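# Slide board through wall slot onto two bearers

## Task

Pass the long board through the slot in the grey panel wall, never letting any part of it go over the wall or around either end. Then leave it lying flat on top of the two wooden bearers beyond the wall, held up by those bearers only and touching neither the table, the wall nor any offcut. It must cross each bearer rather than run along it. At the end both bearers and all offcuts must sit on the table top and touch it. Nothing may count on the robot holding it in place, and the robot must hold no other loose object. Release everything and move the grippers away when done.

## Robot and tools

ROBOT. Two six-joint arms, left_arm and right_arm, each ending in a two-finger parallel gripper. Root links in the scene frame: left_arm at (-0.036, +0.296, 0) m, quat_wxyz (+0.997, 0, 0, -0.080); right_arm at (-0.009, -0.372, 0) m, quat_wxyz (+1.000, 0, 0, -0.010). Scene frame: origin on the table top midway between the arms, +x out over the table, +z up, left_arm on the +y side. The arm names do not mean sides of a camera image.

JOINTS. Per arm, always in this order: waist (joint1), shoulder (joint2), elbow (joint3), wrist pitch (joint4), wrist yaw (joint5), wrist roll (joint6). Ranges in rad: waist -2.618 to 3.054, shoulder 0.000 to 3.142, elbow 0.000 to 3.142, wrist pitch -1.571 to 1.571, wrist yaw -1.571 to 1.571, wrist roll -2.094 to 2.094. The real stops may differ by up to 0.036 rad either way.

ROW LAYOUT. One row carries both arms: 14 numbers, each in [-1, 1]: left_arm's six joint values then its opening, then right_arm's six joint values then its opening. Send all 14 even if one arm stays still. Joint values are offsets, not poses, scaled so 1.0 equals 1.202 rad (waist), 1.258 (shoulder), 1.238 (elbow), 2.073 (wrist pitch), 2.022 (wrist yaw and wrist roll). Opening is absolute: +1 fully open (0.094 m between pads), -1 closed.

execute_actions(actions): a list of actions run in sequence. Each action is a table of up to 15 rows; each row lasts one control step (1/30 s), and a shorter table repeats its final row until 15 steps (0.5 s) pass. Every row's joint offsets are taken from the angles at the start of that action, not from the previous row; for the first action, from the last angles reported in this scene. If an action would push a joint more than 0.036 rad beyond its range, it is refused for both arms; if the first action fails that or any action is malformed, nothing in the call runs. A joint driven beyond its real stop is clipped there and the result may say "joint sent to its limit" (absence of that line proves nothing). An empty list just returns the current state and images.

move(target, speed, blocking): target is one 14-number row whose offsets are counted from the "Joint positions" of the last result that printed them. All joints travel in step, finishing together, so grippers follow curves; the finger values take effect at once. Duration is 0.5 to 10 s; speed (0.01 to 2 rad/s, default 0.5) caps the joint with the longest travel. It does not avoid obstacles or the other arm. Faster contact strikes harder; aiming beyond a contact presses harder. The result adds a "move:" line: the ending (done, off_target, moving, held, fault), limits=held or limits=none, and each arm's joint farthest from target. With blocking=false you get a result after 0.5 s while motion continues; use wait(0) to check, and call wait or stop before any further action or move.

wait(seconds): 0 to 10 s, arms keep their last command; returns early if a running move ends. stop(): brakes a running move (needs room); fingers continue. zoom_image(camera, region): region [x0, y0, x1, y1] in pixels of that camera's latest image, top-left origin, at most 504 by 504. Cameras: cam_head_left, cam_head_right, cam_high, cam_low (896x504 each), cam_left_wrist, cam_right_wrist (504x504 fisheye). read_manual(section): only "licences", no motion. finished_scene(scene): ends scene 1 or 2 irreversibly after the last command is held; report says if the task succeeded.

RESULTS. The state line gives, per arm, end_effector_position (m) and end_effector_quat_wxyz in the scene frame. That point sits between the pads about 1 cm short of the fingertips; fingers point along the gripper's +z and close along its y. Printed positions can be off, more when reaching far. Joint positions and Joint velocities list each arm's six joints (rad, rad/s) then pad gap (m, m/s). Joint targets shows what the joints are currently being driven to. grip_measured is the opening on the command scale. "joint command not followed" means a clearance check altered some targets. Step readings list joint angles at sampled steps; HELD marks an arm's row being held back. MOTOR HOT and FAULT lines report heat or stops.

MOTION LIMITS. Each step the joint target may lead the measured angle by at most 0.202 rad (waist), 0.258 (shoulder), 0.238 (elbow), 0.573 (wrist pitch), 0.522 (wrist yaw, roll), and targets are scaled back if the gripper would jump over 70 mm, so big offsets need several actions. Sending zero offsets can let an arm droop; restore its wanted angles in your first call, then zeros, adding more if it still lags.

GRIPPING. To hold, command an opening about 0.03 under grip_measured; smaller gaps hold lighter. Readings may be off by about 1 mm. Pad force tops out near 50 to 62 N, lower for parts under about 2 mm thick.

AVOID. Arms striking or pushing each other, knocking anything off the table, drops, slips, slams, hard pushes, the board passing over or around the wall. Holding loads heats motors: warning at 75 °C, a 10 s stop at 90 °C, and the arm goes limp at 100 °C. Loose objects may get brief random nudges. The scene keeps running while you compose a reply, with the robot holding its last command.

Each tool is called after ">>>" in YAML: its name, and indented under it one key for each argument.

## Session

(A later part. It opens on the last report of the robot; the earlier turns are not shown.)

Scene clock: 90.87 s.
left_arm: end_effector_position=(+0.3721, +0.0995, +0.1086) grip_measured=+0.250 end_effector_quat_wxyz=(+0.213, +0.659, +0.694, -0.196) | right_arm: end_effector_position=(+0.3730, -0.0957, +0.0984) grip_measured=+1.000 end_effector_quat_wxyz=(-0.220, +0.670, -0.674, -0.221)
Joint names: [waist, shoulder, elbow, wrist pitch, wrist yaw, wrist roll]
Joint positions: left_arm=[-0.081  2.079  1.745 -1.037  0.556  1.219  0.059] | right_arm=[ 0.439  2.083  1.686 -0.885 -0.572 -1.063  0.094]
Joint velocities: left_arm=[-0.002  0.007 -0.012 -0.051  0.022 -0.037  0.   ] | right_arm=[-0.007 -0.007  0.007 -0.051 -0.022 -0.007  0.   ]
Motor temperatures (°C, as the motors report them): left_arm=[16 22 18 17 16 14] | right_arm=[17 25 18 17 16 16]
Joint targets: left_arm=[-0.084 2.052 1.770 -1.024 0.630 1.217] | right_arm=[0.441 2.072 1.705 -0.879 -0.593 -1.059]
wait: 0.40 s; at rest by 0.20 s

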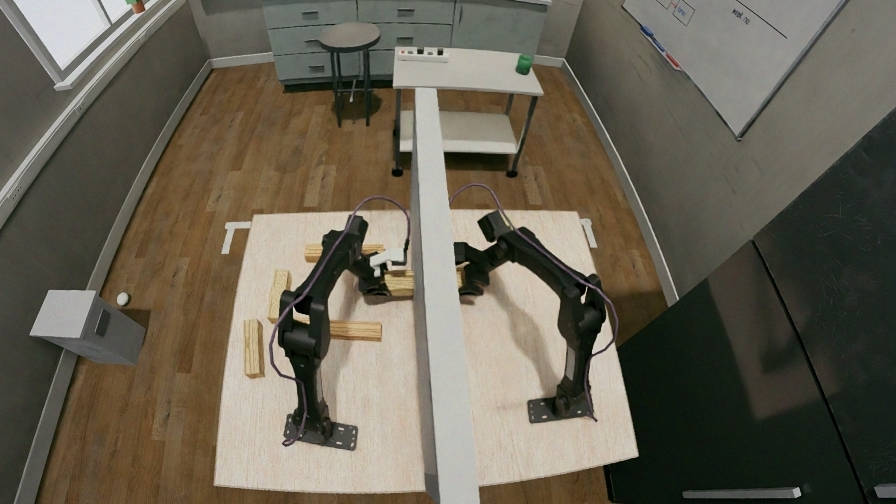

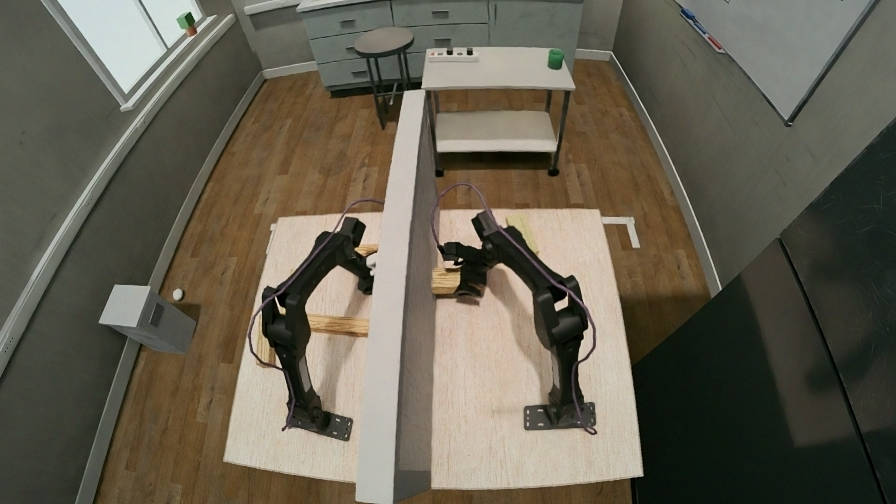

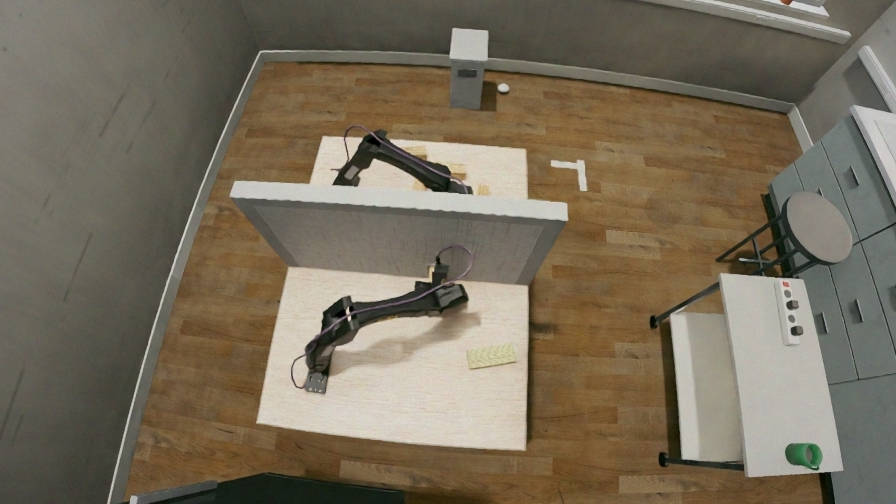

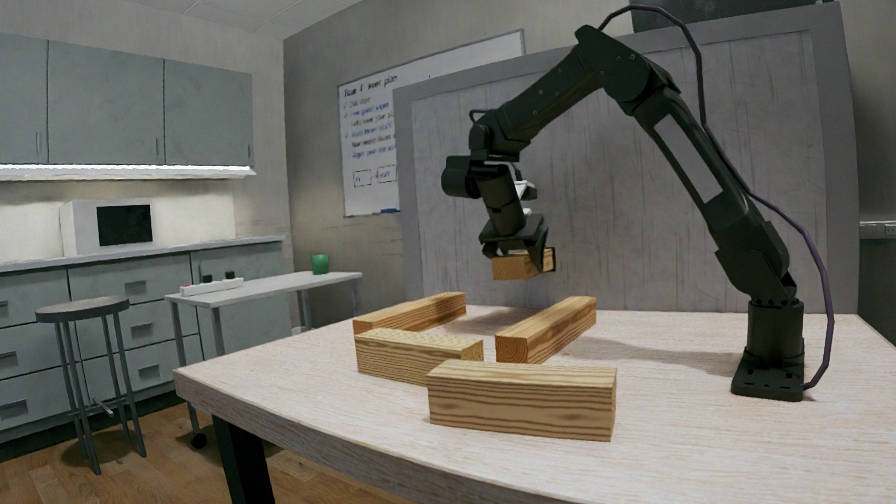

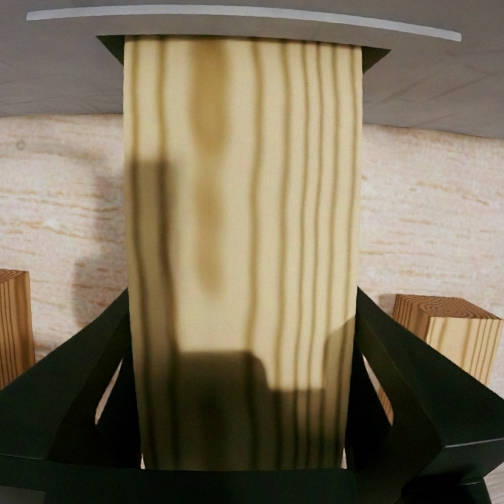

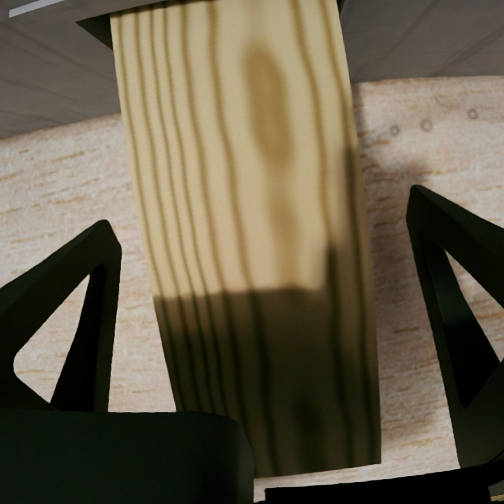

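>>> execute_actions:
  actions:
    - [[0.0076,-0.0198,0.0290,-0.0020,0.0413,0.0077,0.05,0.0017,-0.0087,0.0153,0.0029,-0.0104,0.0020,1],[0.0134,-0.0181,0.0300,-0.0054,0.0422,0.0130,0.05,0.0017,-0.0087,0.0153,0.0029,-0.0104,0.0020,1],[0.0193,-0.0164,0.0310,-0.0089,0.0430,0.0182,0.05,0.0017,-0.0087,0.0153,0.0029,-0.0104,0.0020,1],[0.0252,-0.0147,0.0319,-0.0123,0.0438,0.0235,0.05,0.0017,-0.0087,0.0153,0.0029,-0.0104,0.0020,1],[0.0310,-0.0130,0.0329,-0.0158,0.0446,0.0287,0.05,0.0017,-0.0087,0.0153,0.0029,-0.0104,0.0020,1],[0.0369,-0.0113,0.0339,-0.0192,0.0455,0.0340,0.05,0.0017,-0.0087,0.0153,0.0029,-0.0104,0.0020,1],[0.0427,-0.0096,0.0349,-0.0227,0.0463,0.0392,0.05,0.0017,-0.0087,0.0153,0.0029,-0.0104,0.0020,1],[0.0486,-0.0078,0.0359,-0.0261,0.0471,0.0444,0.05,0.0017,-0.0087,0.0153,0.0029,-0.0104,0.0020,1],[0.0545,-0.0061,0.0369,-0.0296,0.0480,0.0497,0.05,0.0017,-0.0087,0.0153,0.0029,-0.0104,0.0020,1],[0.0603,-0.0044,0.0379,-0.0330,0.0488,0.0549,0.05,0.0017,-0.0087,0.0153,0.0029,-0.0104,0.0020,1],[0.0662,-0.0027,0.0388,-0.0365,0.0496,0.0602,0.05,0.0017,-0.0087,0.0153,0.0029,-0.0104,0.0020,1],[0.0721,-0.0010,0.0398,-0.0399,0.0504,0.0654,0.05,0.0017,-0.0087,0.0153,0.0029,-0.0104,0.0020,1],[0.0779,0.0007,0.0408,-0.0434,0.0513,0.0707,0.05,0.0017,-0.0087,0.0153,0.0029,-0.0104,0.0020,1],[0.0838,0.0024,0.0418,-0.0468,0.0521,0.0759,0.05,0.0017,-0.0087,0.0153,0.0029,-0.0104,0.0020,1]]

>>> wait:
  seconds: 0.6

Scene clock: 93.50 s.
left_arm: end_effector_position=(+0.3720, +0.1382, +0.1069) grip_measured=+0.250 end_effector_quat_wxyz=(+0.206, +0.660, +0.695, -0.198) | right_arm: end_effector_position=(+0.3730, -0.0957, +0.0984) grip_measured=+1.000 end_effector_quat_wxyz=(-0.220, +0.670, -0.674, -0.221)
Joint names: [waist, shoulder, elbow, wrist pitch, wrist yaw, wrist roll]
Joint positions: left_arm=[ 0.01   2.079  1.745 -1.111  0.566  1.333  0.059] | right_arm=[ 0.439  2.083  1.686 -0.885 -0.572 -1.063  0.094]
Joint velocities: left_arm=[ 0.188  0.012  0.007 -0.271 -0.007  0.183  0.001] | right_arm=[-0.017  0.007 -0.022 -0.066 -0.051 -0.022  0.   ]
Motor temperatures (°C, as the motors report them): left_arm=[16 22 18 17 16 14] | right_arm=[17 26 18 17 16 16]
Joint targets: left_arm=[0.020 2.082 1.797 -1.135 0.661 1.373] | right_arm=[0.441 2.072 1.705 -0.879 -0.593 -1.059]
Step readings (joint positions):
0: left_arm=[-0.081 2.079 1.745 -1.037 0.556 1.219] | right_arm=[0.439 2.083 1.686 -0.885 -0.572 -1.063]
1: left_arm=[-0.081 2.079 1.745 -1.038 0.556 1.221] | right_arm=[0.439 2.083 1.686 -0.885 -0.572 -1.063]
2: left_arm=[-0.081 2.079 1.745 -1.040 0.556 1.224] | right_arm=[0.439 2.083 1.686 -0.885 -0.572 -1.063]
4: left_arm=[-0.076 2.079 1.745 -1.048 0.558 1.235] | right_arm=[0.439 2.083 1.686 -0.885 -0.572 -1.063]
8: left_arm=[-0.050 2.079 1.745 -1.070 0.563 1.267] | right_arm=[0.439 2.083 1.686 -0.885 -0.572 -1.063]
15: Joint positions above

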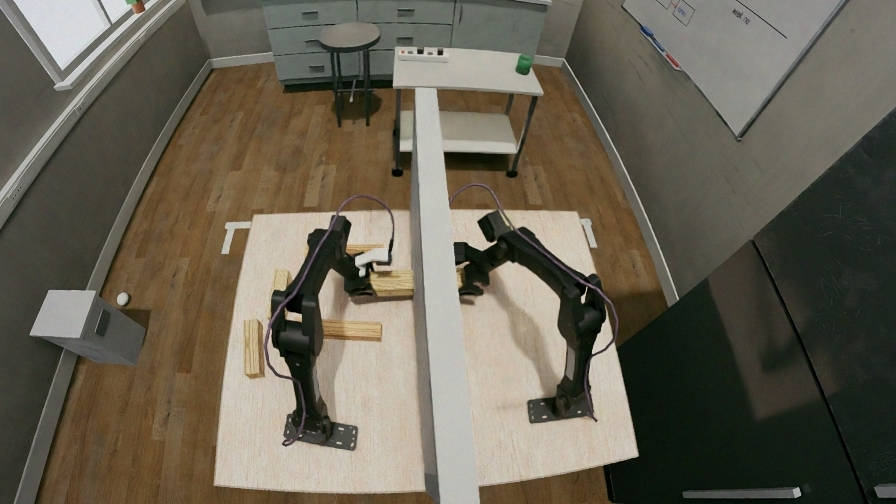

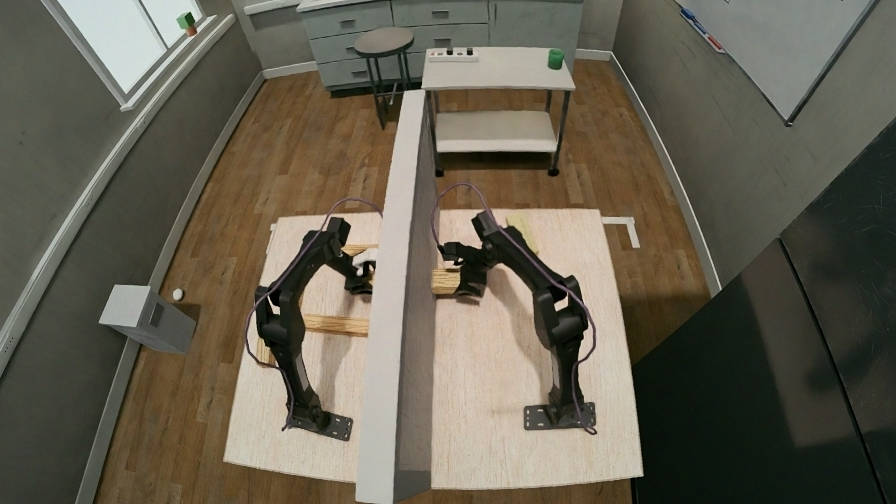

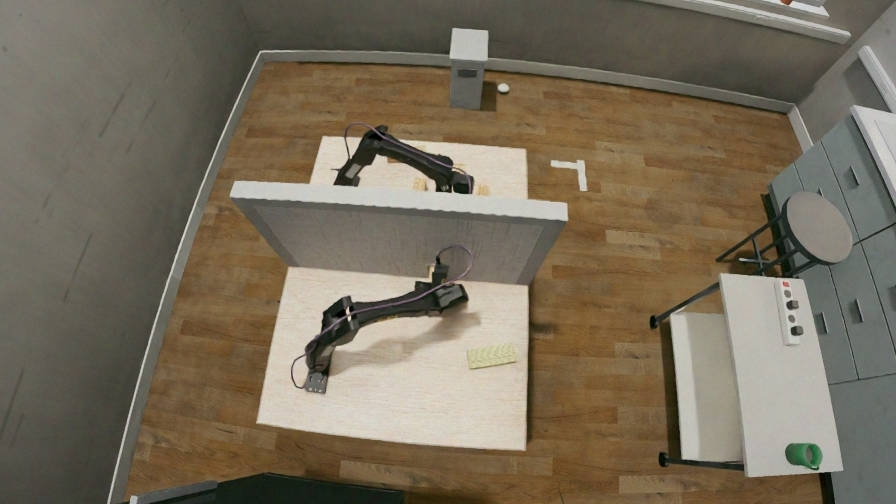

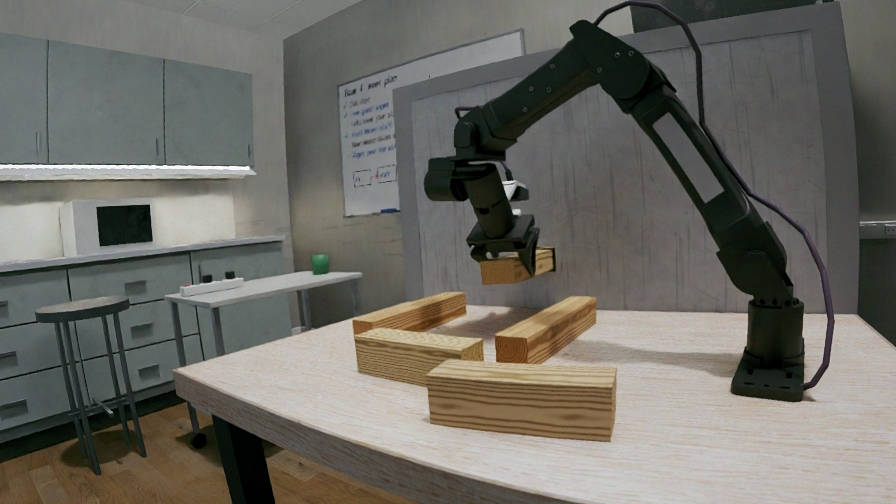

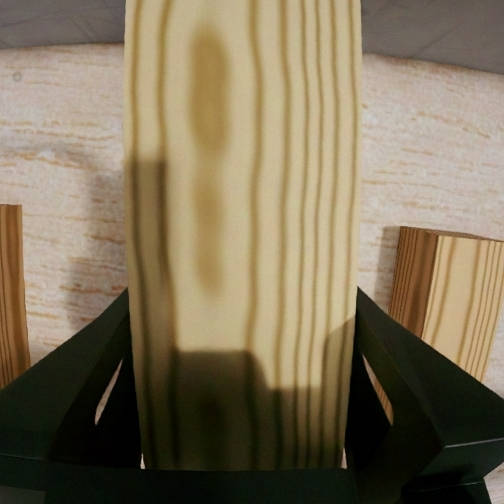

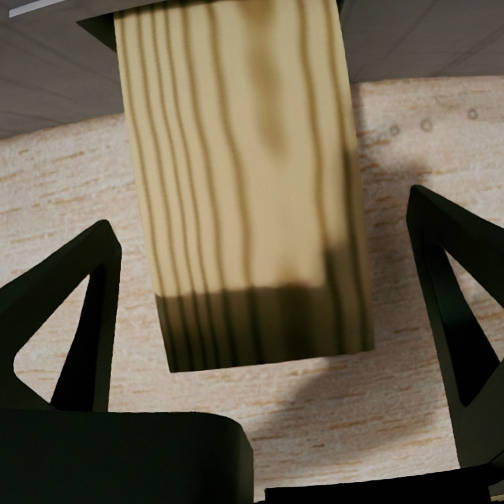

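Scene clock: 94.10 s.
left_arm: end_effector_position=(+0.3699, +0.1429, +0.1070) grip_measured=+0.250 end_effector_quat_wxyz=(+0.205, +0.666, +0.689, -0.200) | right_arm: end_effector_position=(+0.3730, -0.0957, +0.0984) grip_measured=+1.000 end_effector_quat_wxyz=(-0.220, +0.670, -0.674, -0.221)
Joint names: [waist, shoulder, elbow, wrist pitch, wrist yaw, wrist roll]
Joint positions: left_arm=[ 0.022  2.079  1.745 -1.129  0.571  1.366  0.059] | right_arm=[ 0.439  2.083  1.686 -0.885 -0.572 -1.063  0.094]
Joint velocities: left_arm=[-0.017 -0.012  0.002 -0.022 -0.051  0.007  0.001] | right_arm=[ 0.012  0.002 -0.002 -0.037 -0.051  0.007  0.   ]
Motor temperatures (°C, as the motors report them): left_arm=[16 22 18 17 16 14] | right_arm=[17 26 18 17 15 16]
Joint targets: left_arm=[0.020 2.082 1.797 -1.134 0.661 1.373] | right_arm=[0.441 2.072 1.705 -0.879 -0.593 -1.059]
wait: 0.60 s; at rest by 0.57 s

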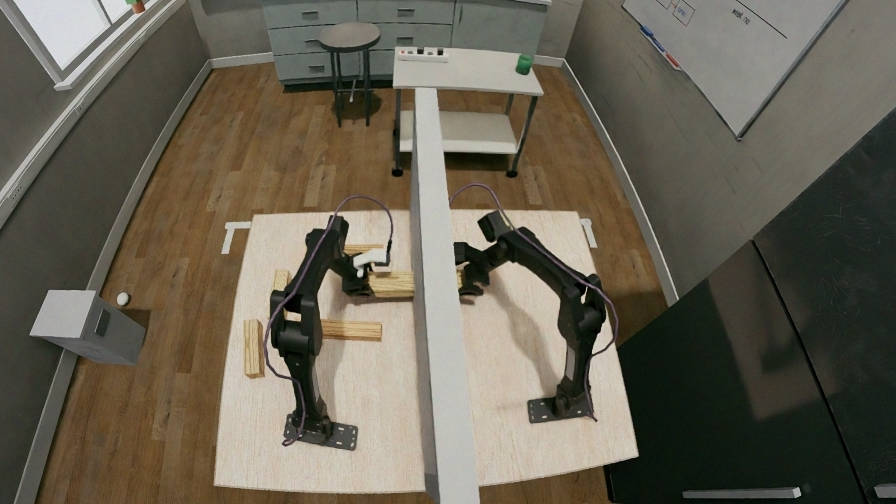

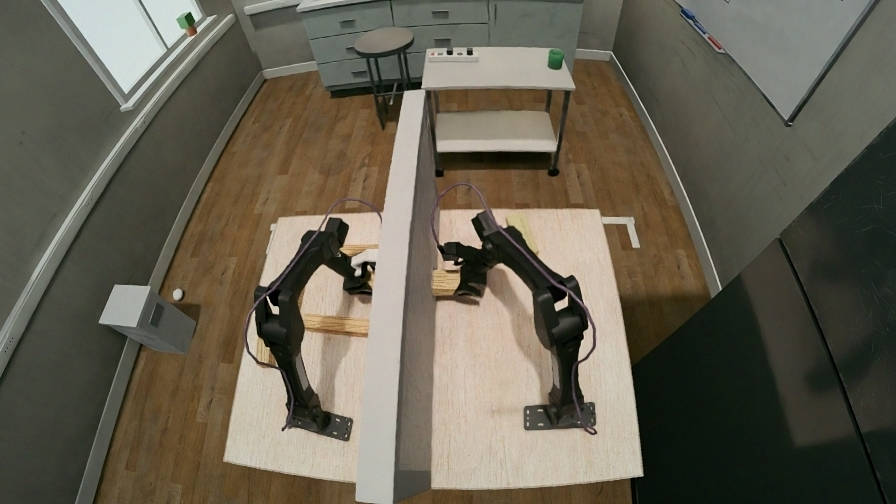

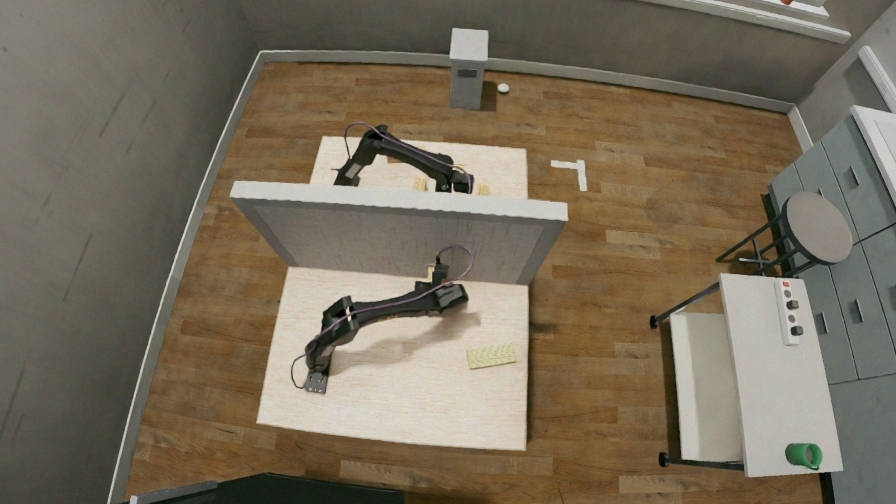

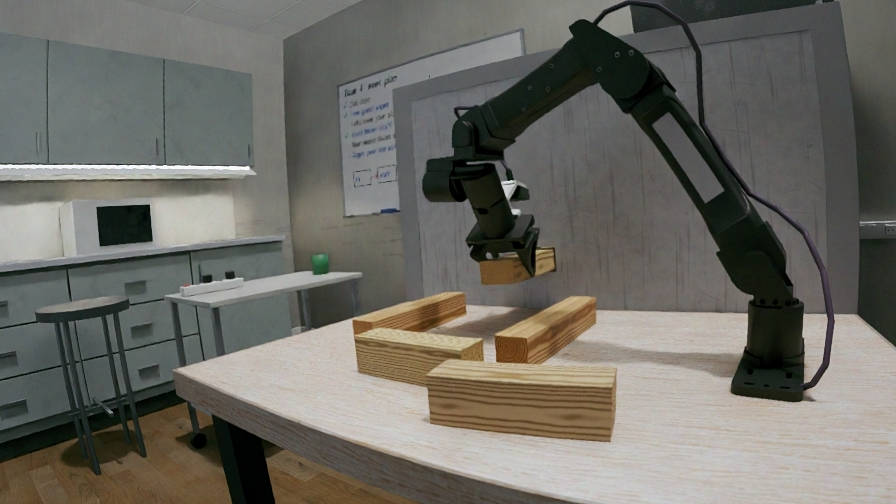

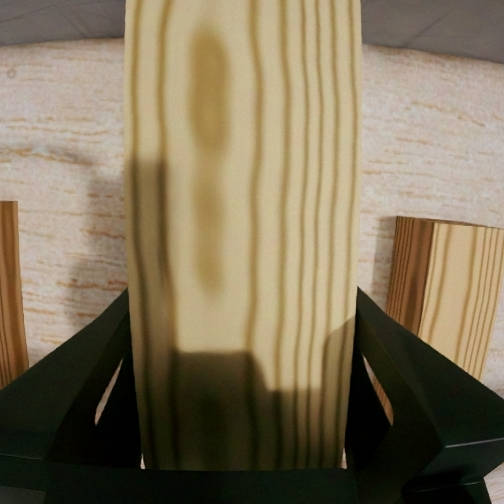

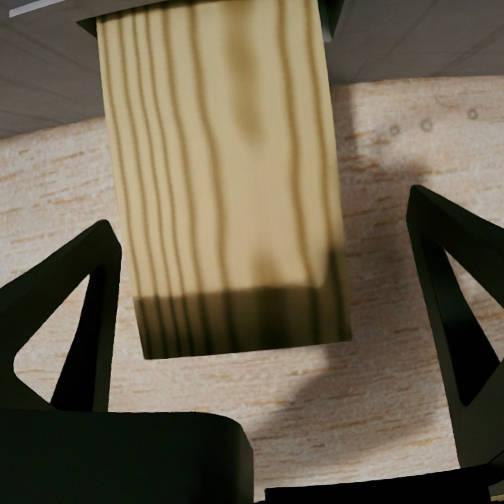

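>>> zoom_image:
  camera: "cam_low"
  region: [460, 210, 580, 300]

>>> zoom_image:
  camera: "cam_high"
  region: [400, 240, 480, 300]

Region (460, 210, 580, 300) of cam_low's 896x504 image, scaled by 4.200, with more detail than that image has; it fills the top 378 rows of this view, and the rest is white.

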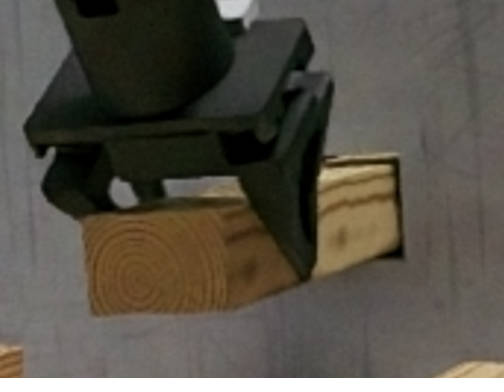

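Region (400, 240, 480, 300) of cam_high's 896x504 image, scaled by 6.300, with more detail than that image has; it fills the top 378 rows of this view, and the rest is white.

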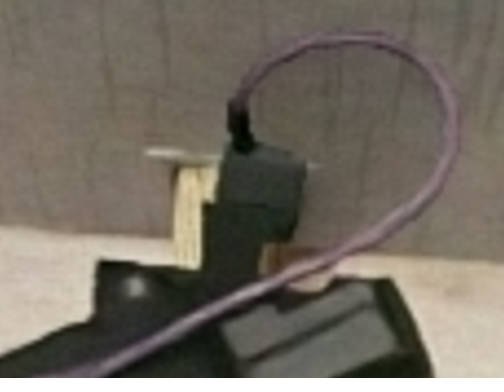

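>>> execute_actions:
  actions:
    - [[0.0055,0.0060,0.0497,-0.0071,0.0463,0.0099,0.05,0.0017,-0.0087,0.0153,0.0029,-0.0104,0.0020,1],[0.0111,0.0072,0.0526,-0.0119,0.0471,0.0162,0.05,0.0017,-0.0087,0.0153,0.0029,-0.0104,0.0020,1],[0.0166,0.0085,0.0554,-0.0166,0.0479,0.0226,0.05,0.0017,-0.0087,0.0153,0.0029,-0.0104,0.0020,1],[0.0221,0.0097,0.0583,-0.0214,0.0487,0.0290,0.05,0.0017,-0.0087,0.0153,0.0029,-0.0104,0.0020,1],[0.0277,0.0109,0.0612,-0.0261,0.0495,0.0353,0.05,0.0017,-0.0087,0.0153,0.0029,-0.0104,0.0020,1],[0.0332,0.0121,0.0641,-0.0309,0.0504,0.0417,0.05,0.0017,-0.0087,0.0153,0.0029,-0.0104,0.0020,1],[0.0388,0.0134,0.0669,-0.0356,0.0512,0.0480,0.05,0.0017,-0.0087,0.0153,0.0029,-0.0104,0.0020,1],[0.0443,0.0146,0.0698,-0.0404,0.0520,0.0544,0.05,0.0017,-0.0087,0.0153,0.0029,-0.0104,0.0020,1],[0.0498,0.0158,0.0727,-0.0451,0.0528,0.0608,0.05,0.0017,-0.0087,0.0153,0.0029,-0.0104,0.0020,1],[0.0554,0.0170,0.0756,-0.0499,0.0536,0.0671,0.05,0.0017,-0.0087,0.0153,0.0029,-0.0104,0.0020,1],[0.0609,0.0183,0.0784,-0.0546,0.0544,0.0735,0.05,0.0017,-0.0087,0.0153,0.0029,-0.0104,0.0020,1],[0.0664,0.0195,0.0813,-0.0546,0.0544,0.0735,0.05,0.0017,-0.0087,0.0153,0.0029,-0.0104,0.0020,1],[0.0720,0.0207,0.0842,-0.0546,0.0544,0.0735,0.05,0.0017,-0.0087,0.0153,0.0029,-0.0104,0.0020,1],[0.0775,0.0207,0.0842,-0.0546,0.0544,0.0735,0.05,0.0017,-0.0087,0.0153,0.0029,-0.0104,0.0020,1]]

>>> wait:
  seconds: 0.6

Scene clock: 95.67 s.
left_arm: end_effector_position=(+0.3755, +0.1746, +0.1104) grip_measured=+0.250 end_effector_quat_wxyz=(+0.208, +0.674, +0.680, -0.202) | right_arm: end_effector_position=(+0.3730, -0.0957, +0.0984) grip_measured=+1.000 end_effector_quat_wxyz=(-0.220, +0.670, -0.674, -0.221)
Joint names: [waist, shoulder, elbow, wrist pitch, wrist yaw, wrist roll]
Joint positions: left_arm=[ 0.103  2.109  1.803 -1.214  0.586  1.49   0.059] | right_arm=[ 0.439  2.083  1.686 -0.885 -0.572 -1.063  0.094]
Joint velocities: left_arm=[ 0.168  0.007  0.022 -0.11   0.007  0.022  0.001] | right_arm=[-0.012 -0.017 -0.012 -0.007  0.022 -0.022  0.   ]
Motor temperatures (°C, as the motors report them): left_arm=[16 22 18 17 16 14] | right_arm=[17 26 17 17 15 16]
Joint targets: left_arm=[0.115 2.105 1.849 -1.242 0.681 1.515] | right_arm=[0.441 2.072 1.705 -0.879 -0.593 -1.059]
Step readings (joint positions):
0: left_arm=[0.022 2.079 1.745 -1.129 0.571 1.367] | right_arm=[0.439 2.083 1.686 -0.885 -0.572 -1.063]
1: left_arm=[0.022 2.081 1.749 -1.132 0.571 1.369] | right_arm=[0.439 2.083 1.686 -0.885 -0.572 -1.063]
2: left_arm=[0.022 2.084 1.755 -1.137 0.572 1.373] | right_arm=[0.439 2.083 1.686 -0.885 -0.572 -1.063]
4: left_arm=[0.025 2.091 1.767 -1.143 0.576 1.387] | right_arm=[0.439 2.083 1.686 -0.885 -0.572 -1.063]
8: left_arm=[0.048 2.099 1.782 -1.169 0.583 1.426] | right_arm=[0.439 2.083 1.686 -0.885 -0.572 -1.063]
15: Joint positions above

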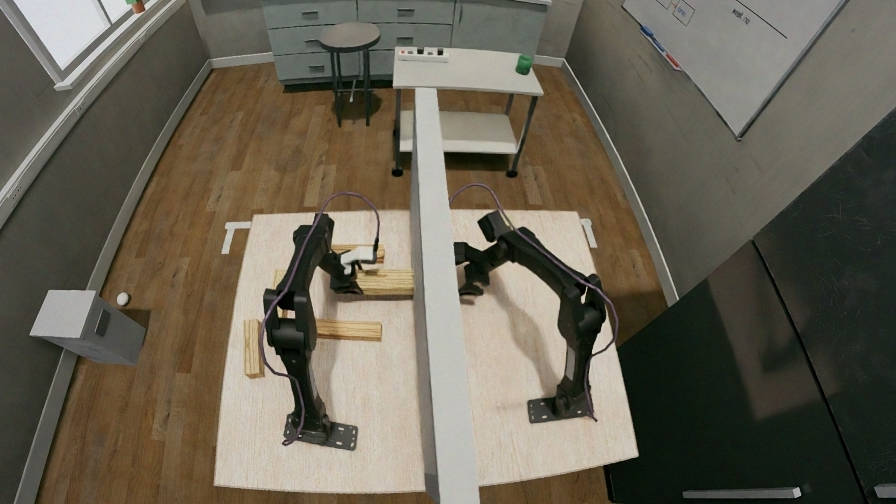

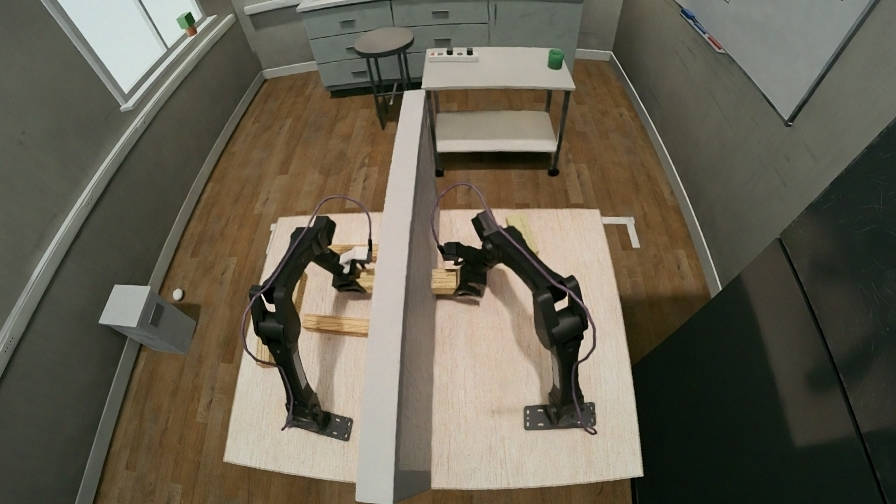

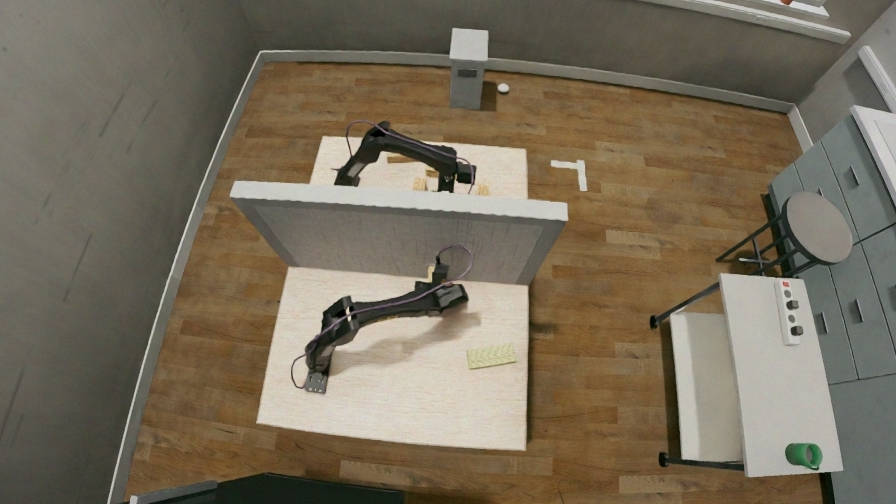

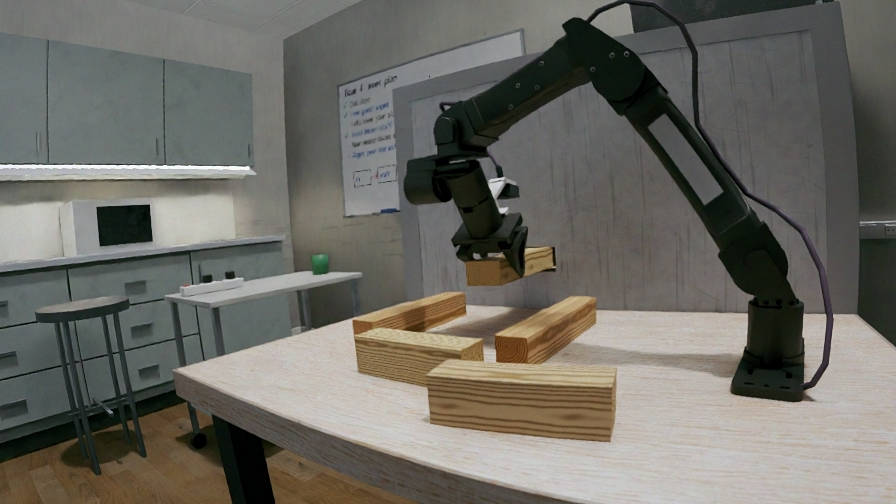

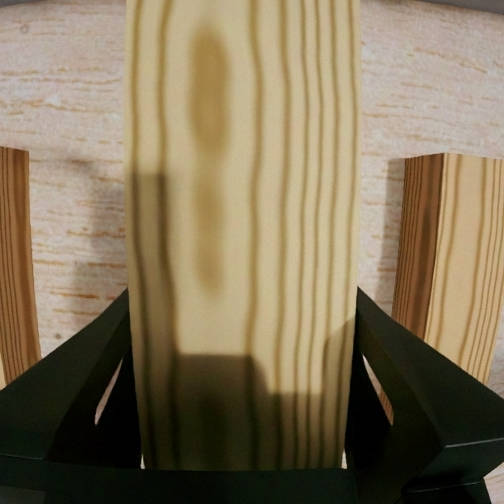

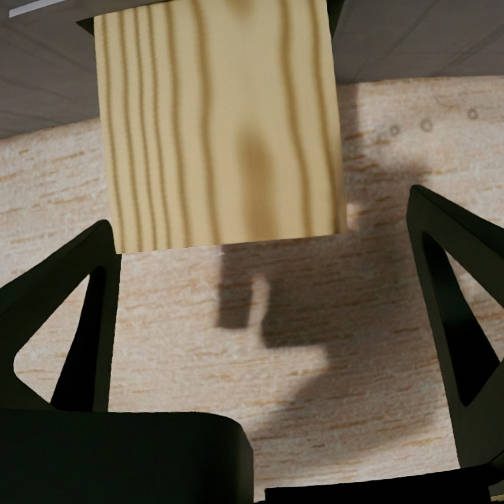

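Scene clock: 96.27 s.
left_arm: end_effector_position=(+0.3757, +0.1794, +0.1102) grip_measured=+0.250 end_effector_quat_wxyz=(+0.208, +0.675, +0.679, -0.201) | right_arm: end_effector_position=(+0.3730, -0.0957, +0.0984) grip_measured=+1.000 end_effector_quat_wxyz=(-0.220, +0.670, -0.674, -0.221)
Joint names: [waist, shoulder, elbow, wrist pitch, wrist yaw, wrist roll]
Joint positions: left_arm=[ 0.115  2.11   1.805 -1.222  0.586  1.506  0.059] | right_arm=[ 0.439  2.083  1.686 -0.885 -0.572 -1.063  0.094]
Joint velocities: left_arm=[ 0.012 -0.007 -0.017 -0.095 -0.007  0.037  0.001] | right_arm=[-0.012  0.007 -0.017 -0.007  0.007  0.051  0.   ]
Motor temperatures (°C, as the motors report them): left_arm=[16 22 18 17 16 14] | right_arm=[17 26 17 17 15 16]
Joint targets: left_arm=[0.115 2.105 1.849 -1.242 0.681 1.515] | right_arm=[0.441 2.072 1.705 -0.879 -0.593 -1.059]
wait: 0.60 s; at rest by 0.47 s

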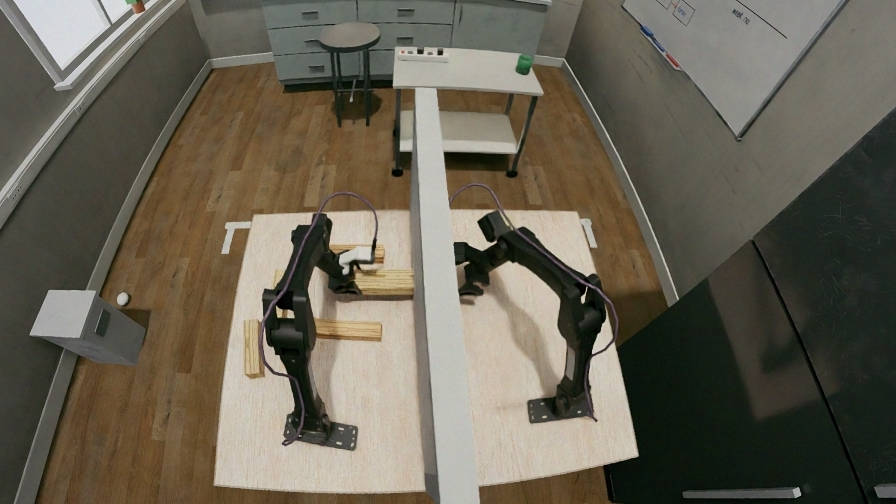

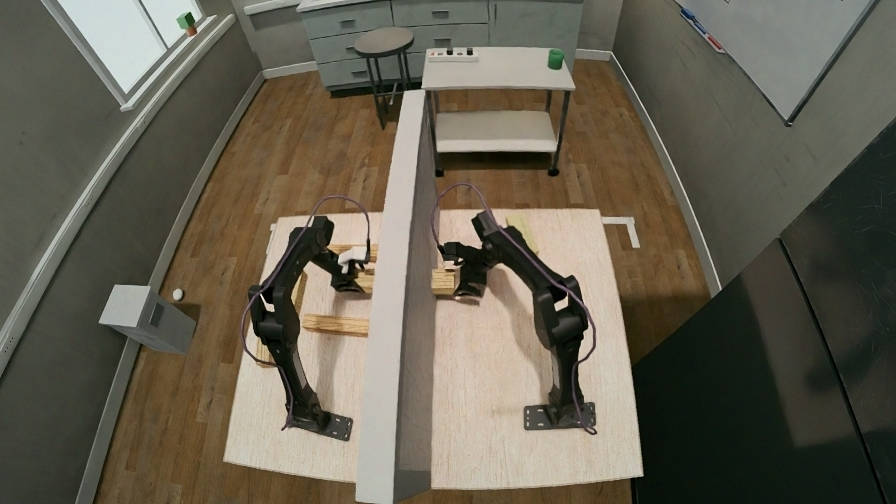

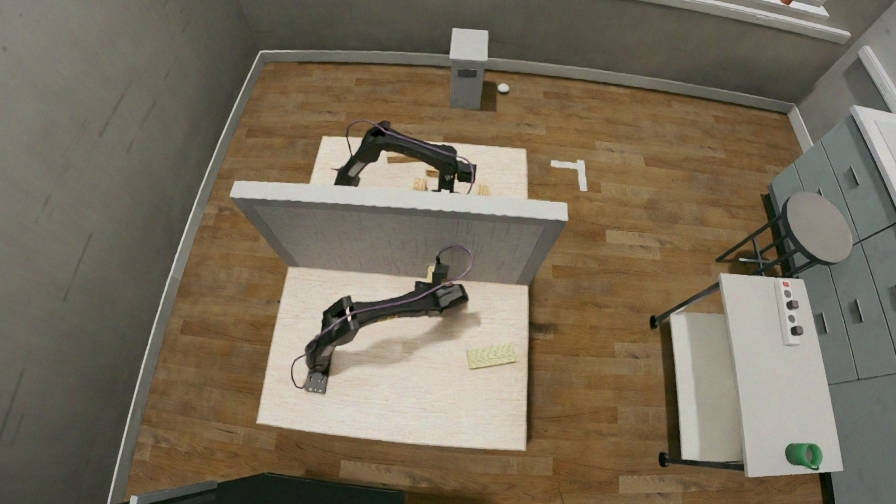

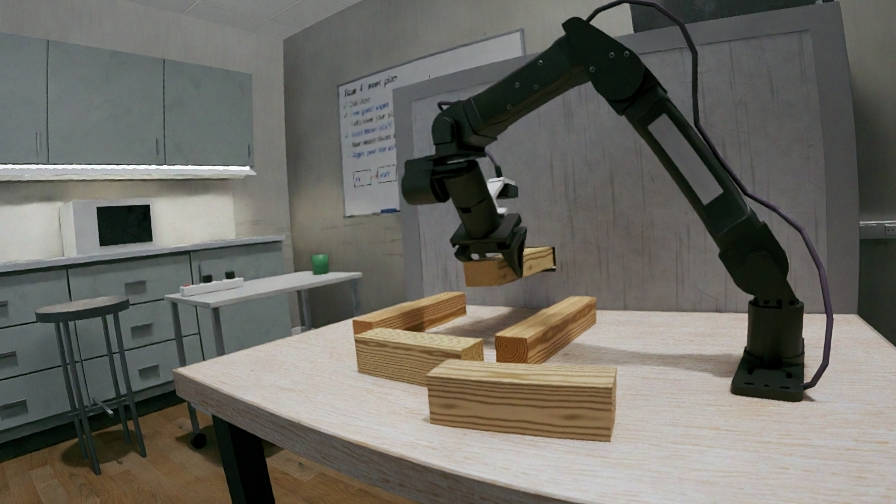

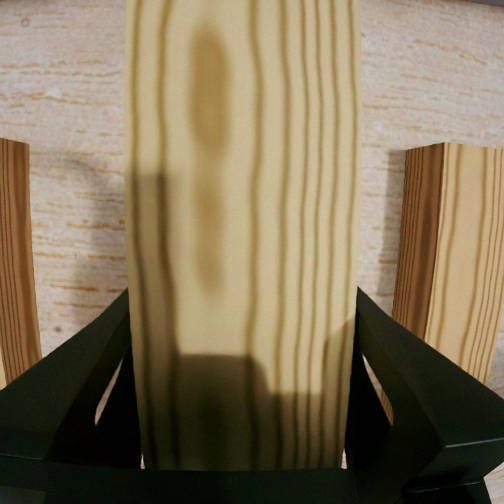

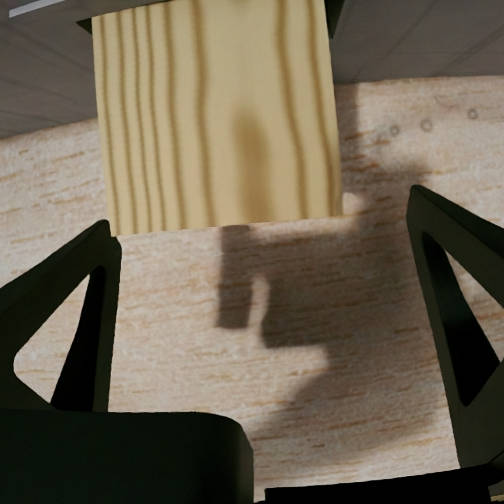

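>>> zoom_image:
  camera: "cam_low"
  region: [450, 210, 580, 300]

Region (450, 210, 580, 300) of cam_low's 896x504 image, scaled by 3.877, with more detail than that image has; it fills the top 349 rows of this view, and the rest is white.

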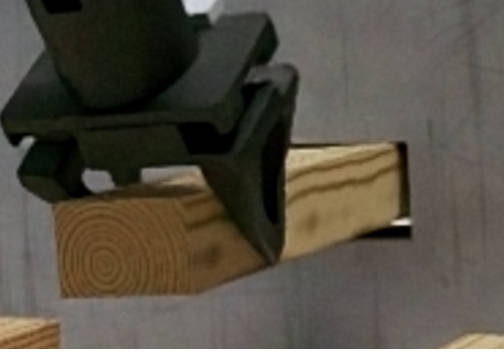

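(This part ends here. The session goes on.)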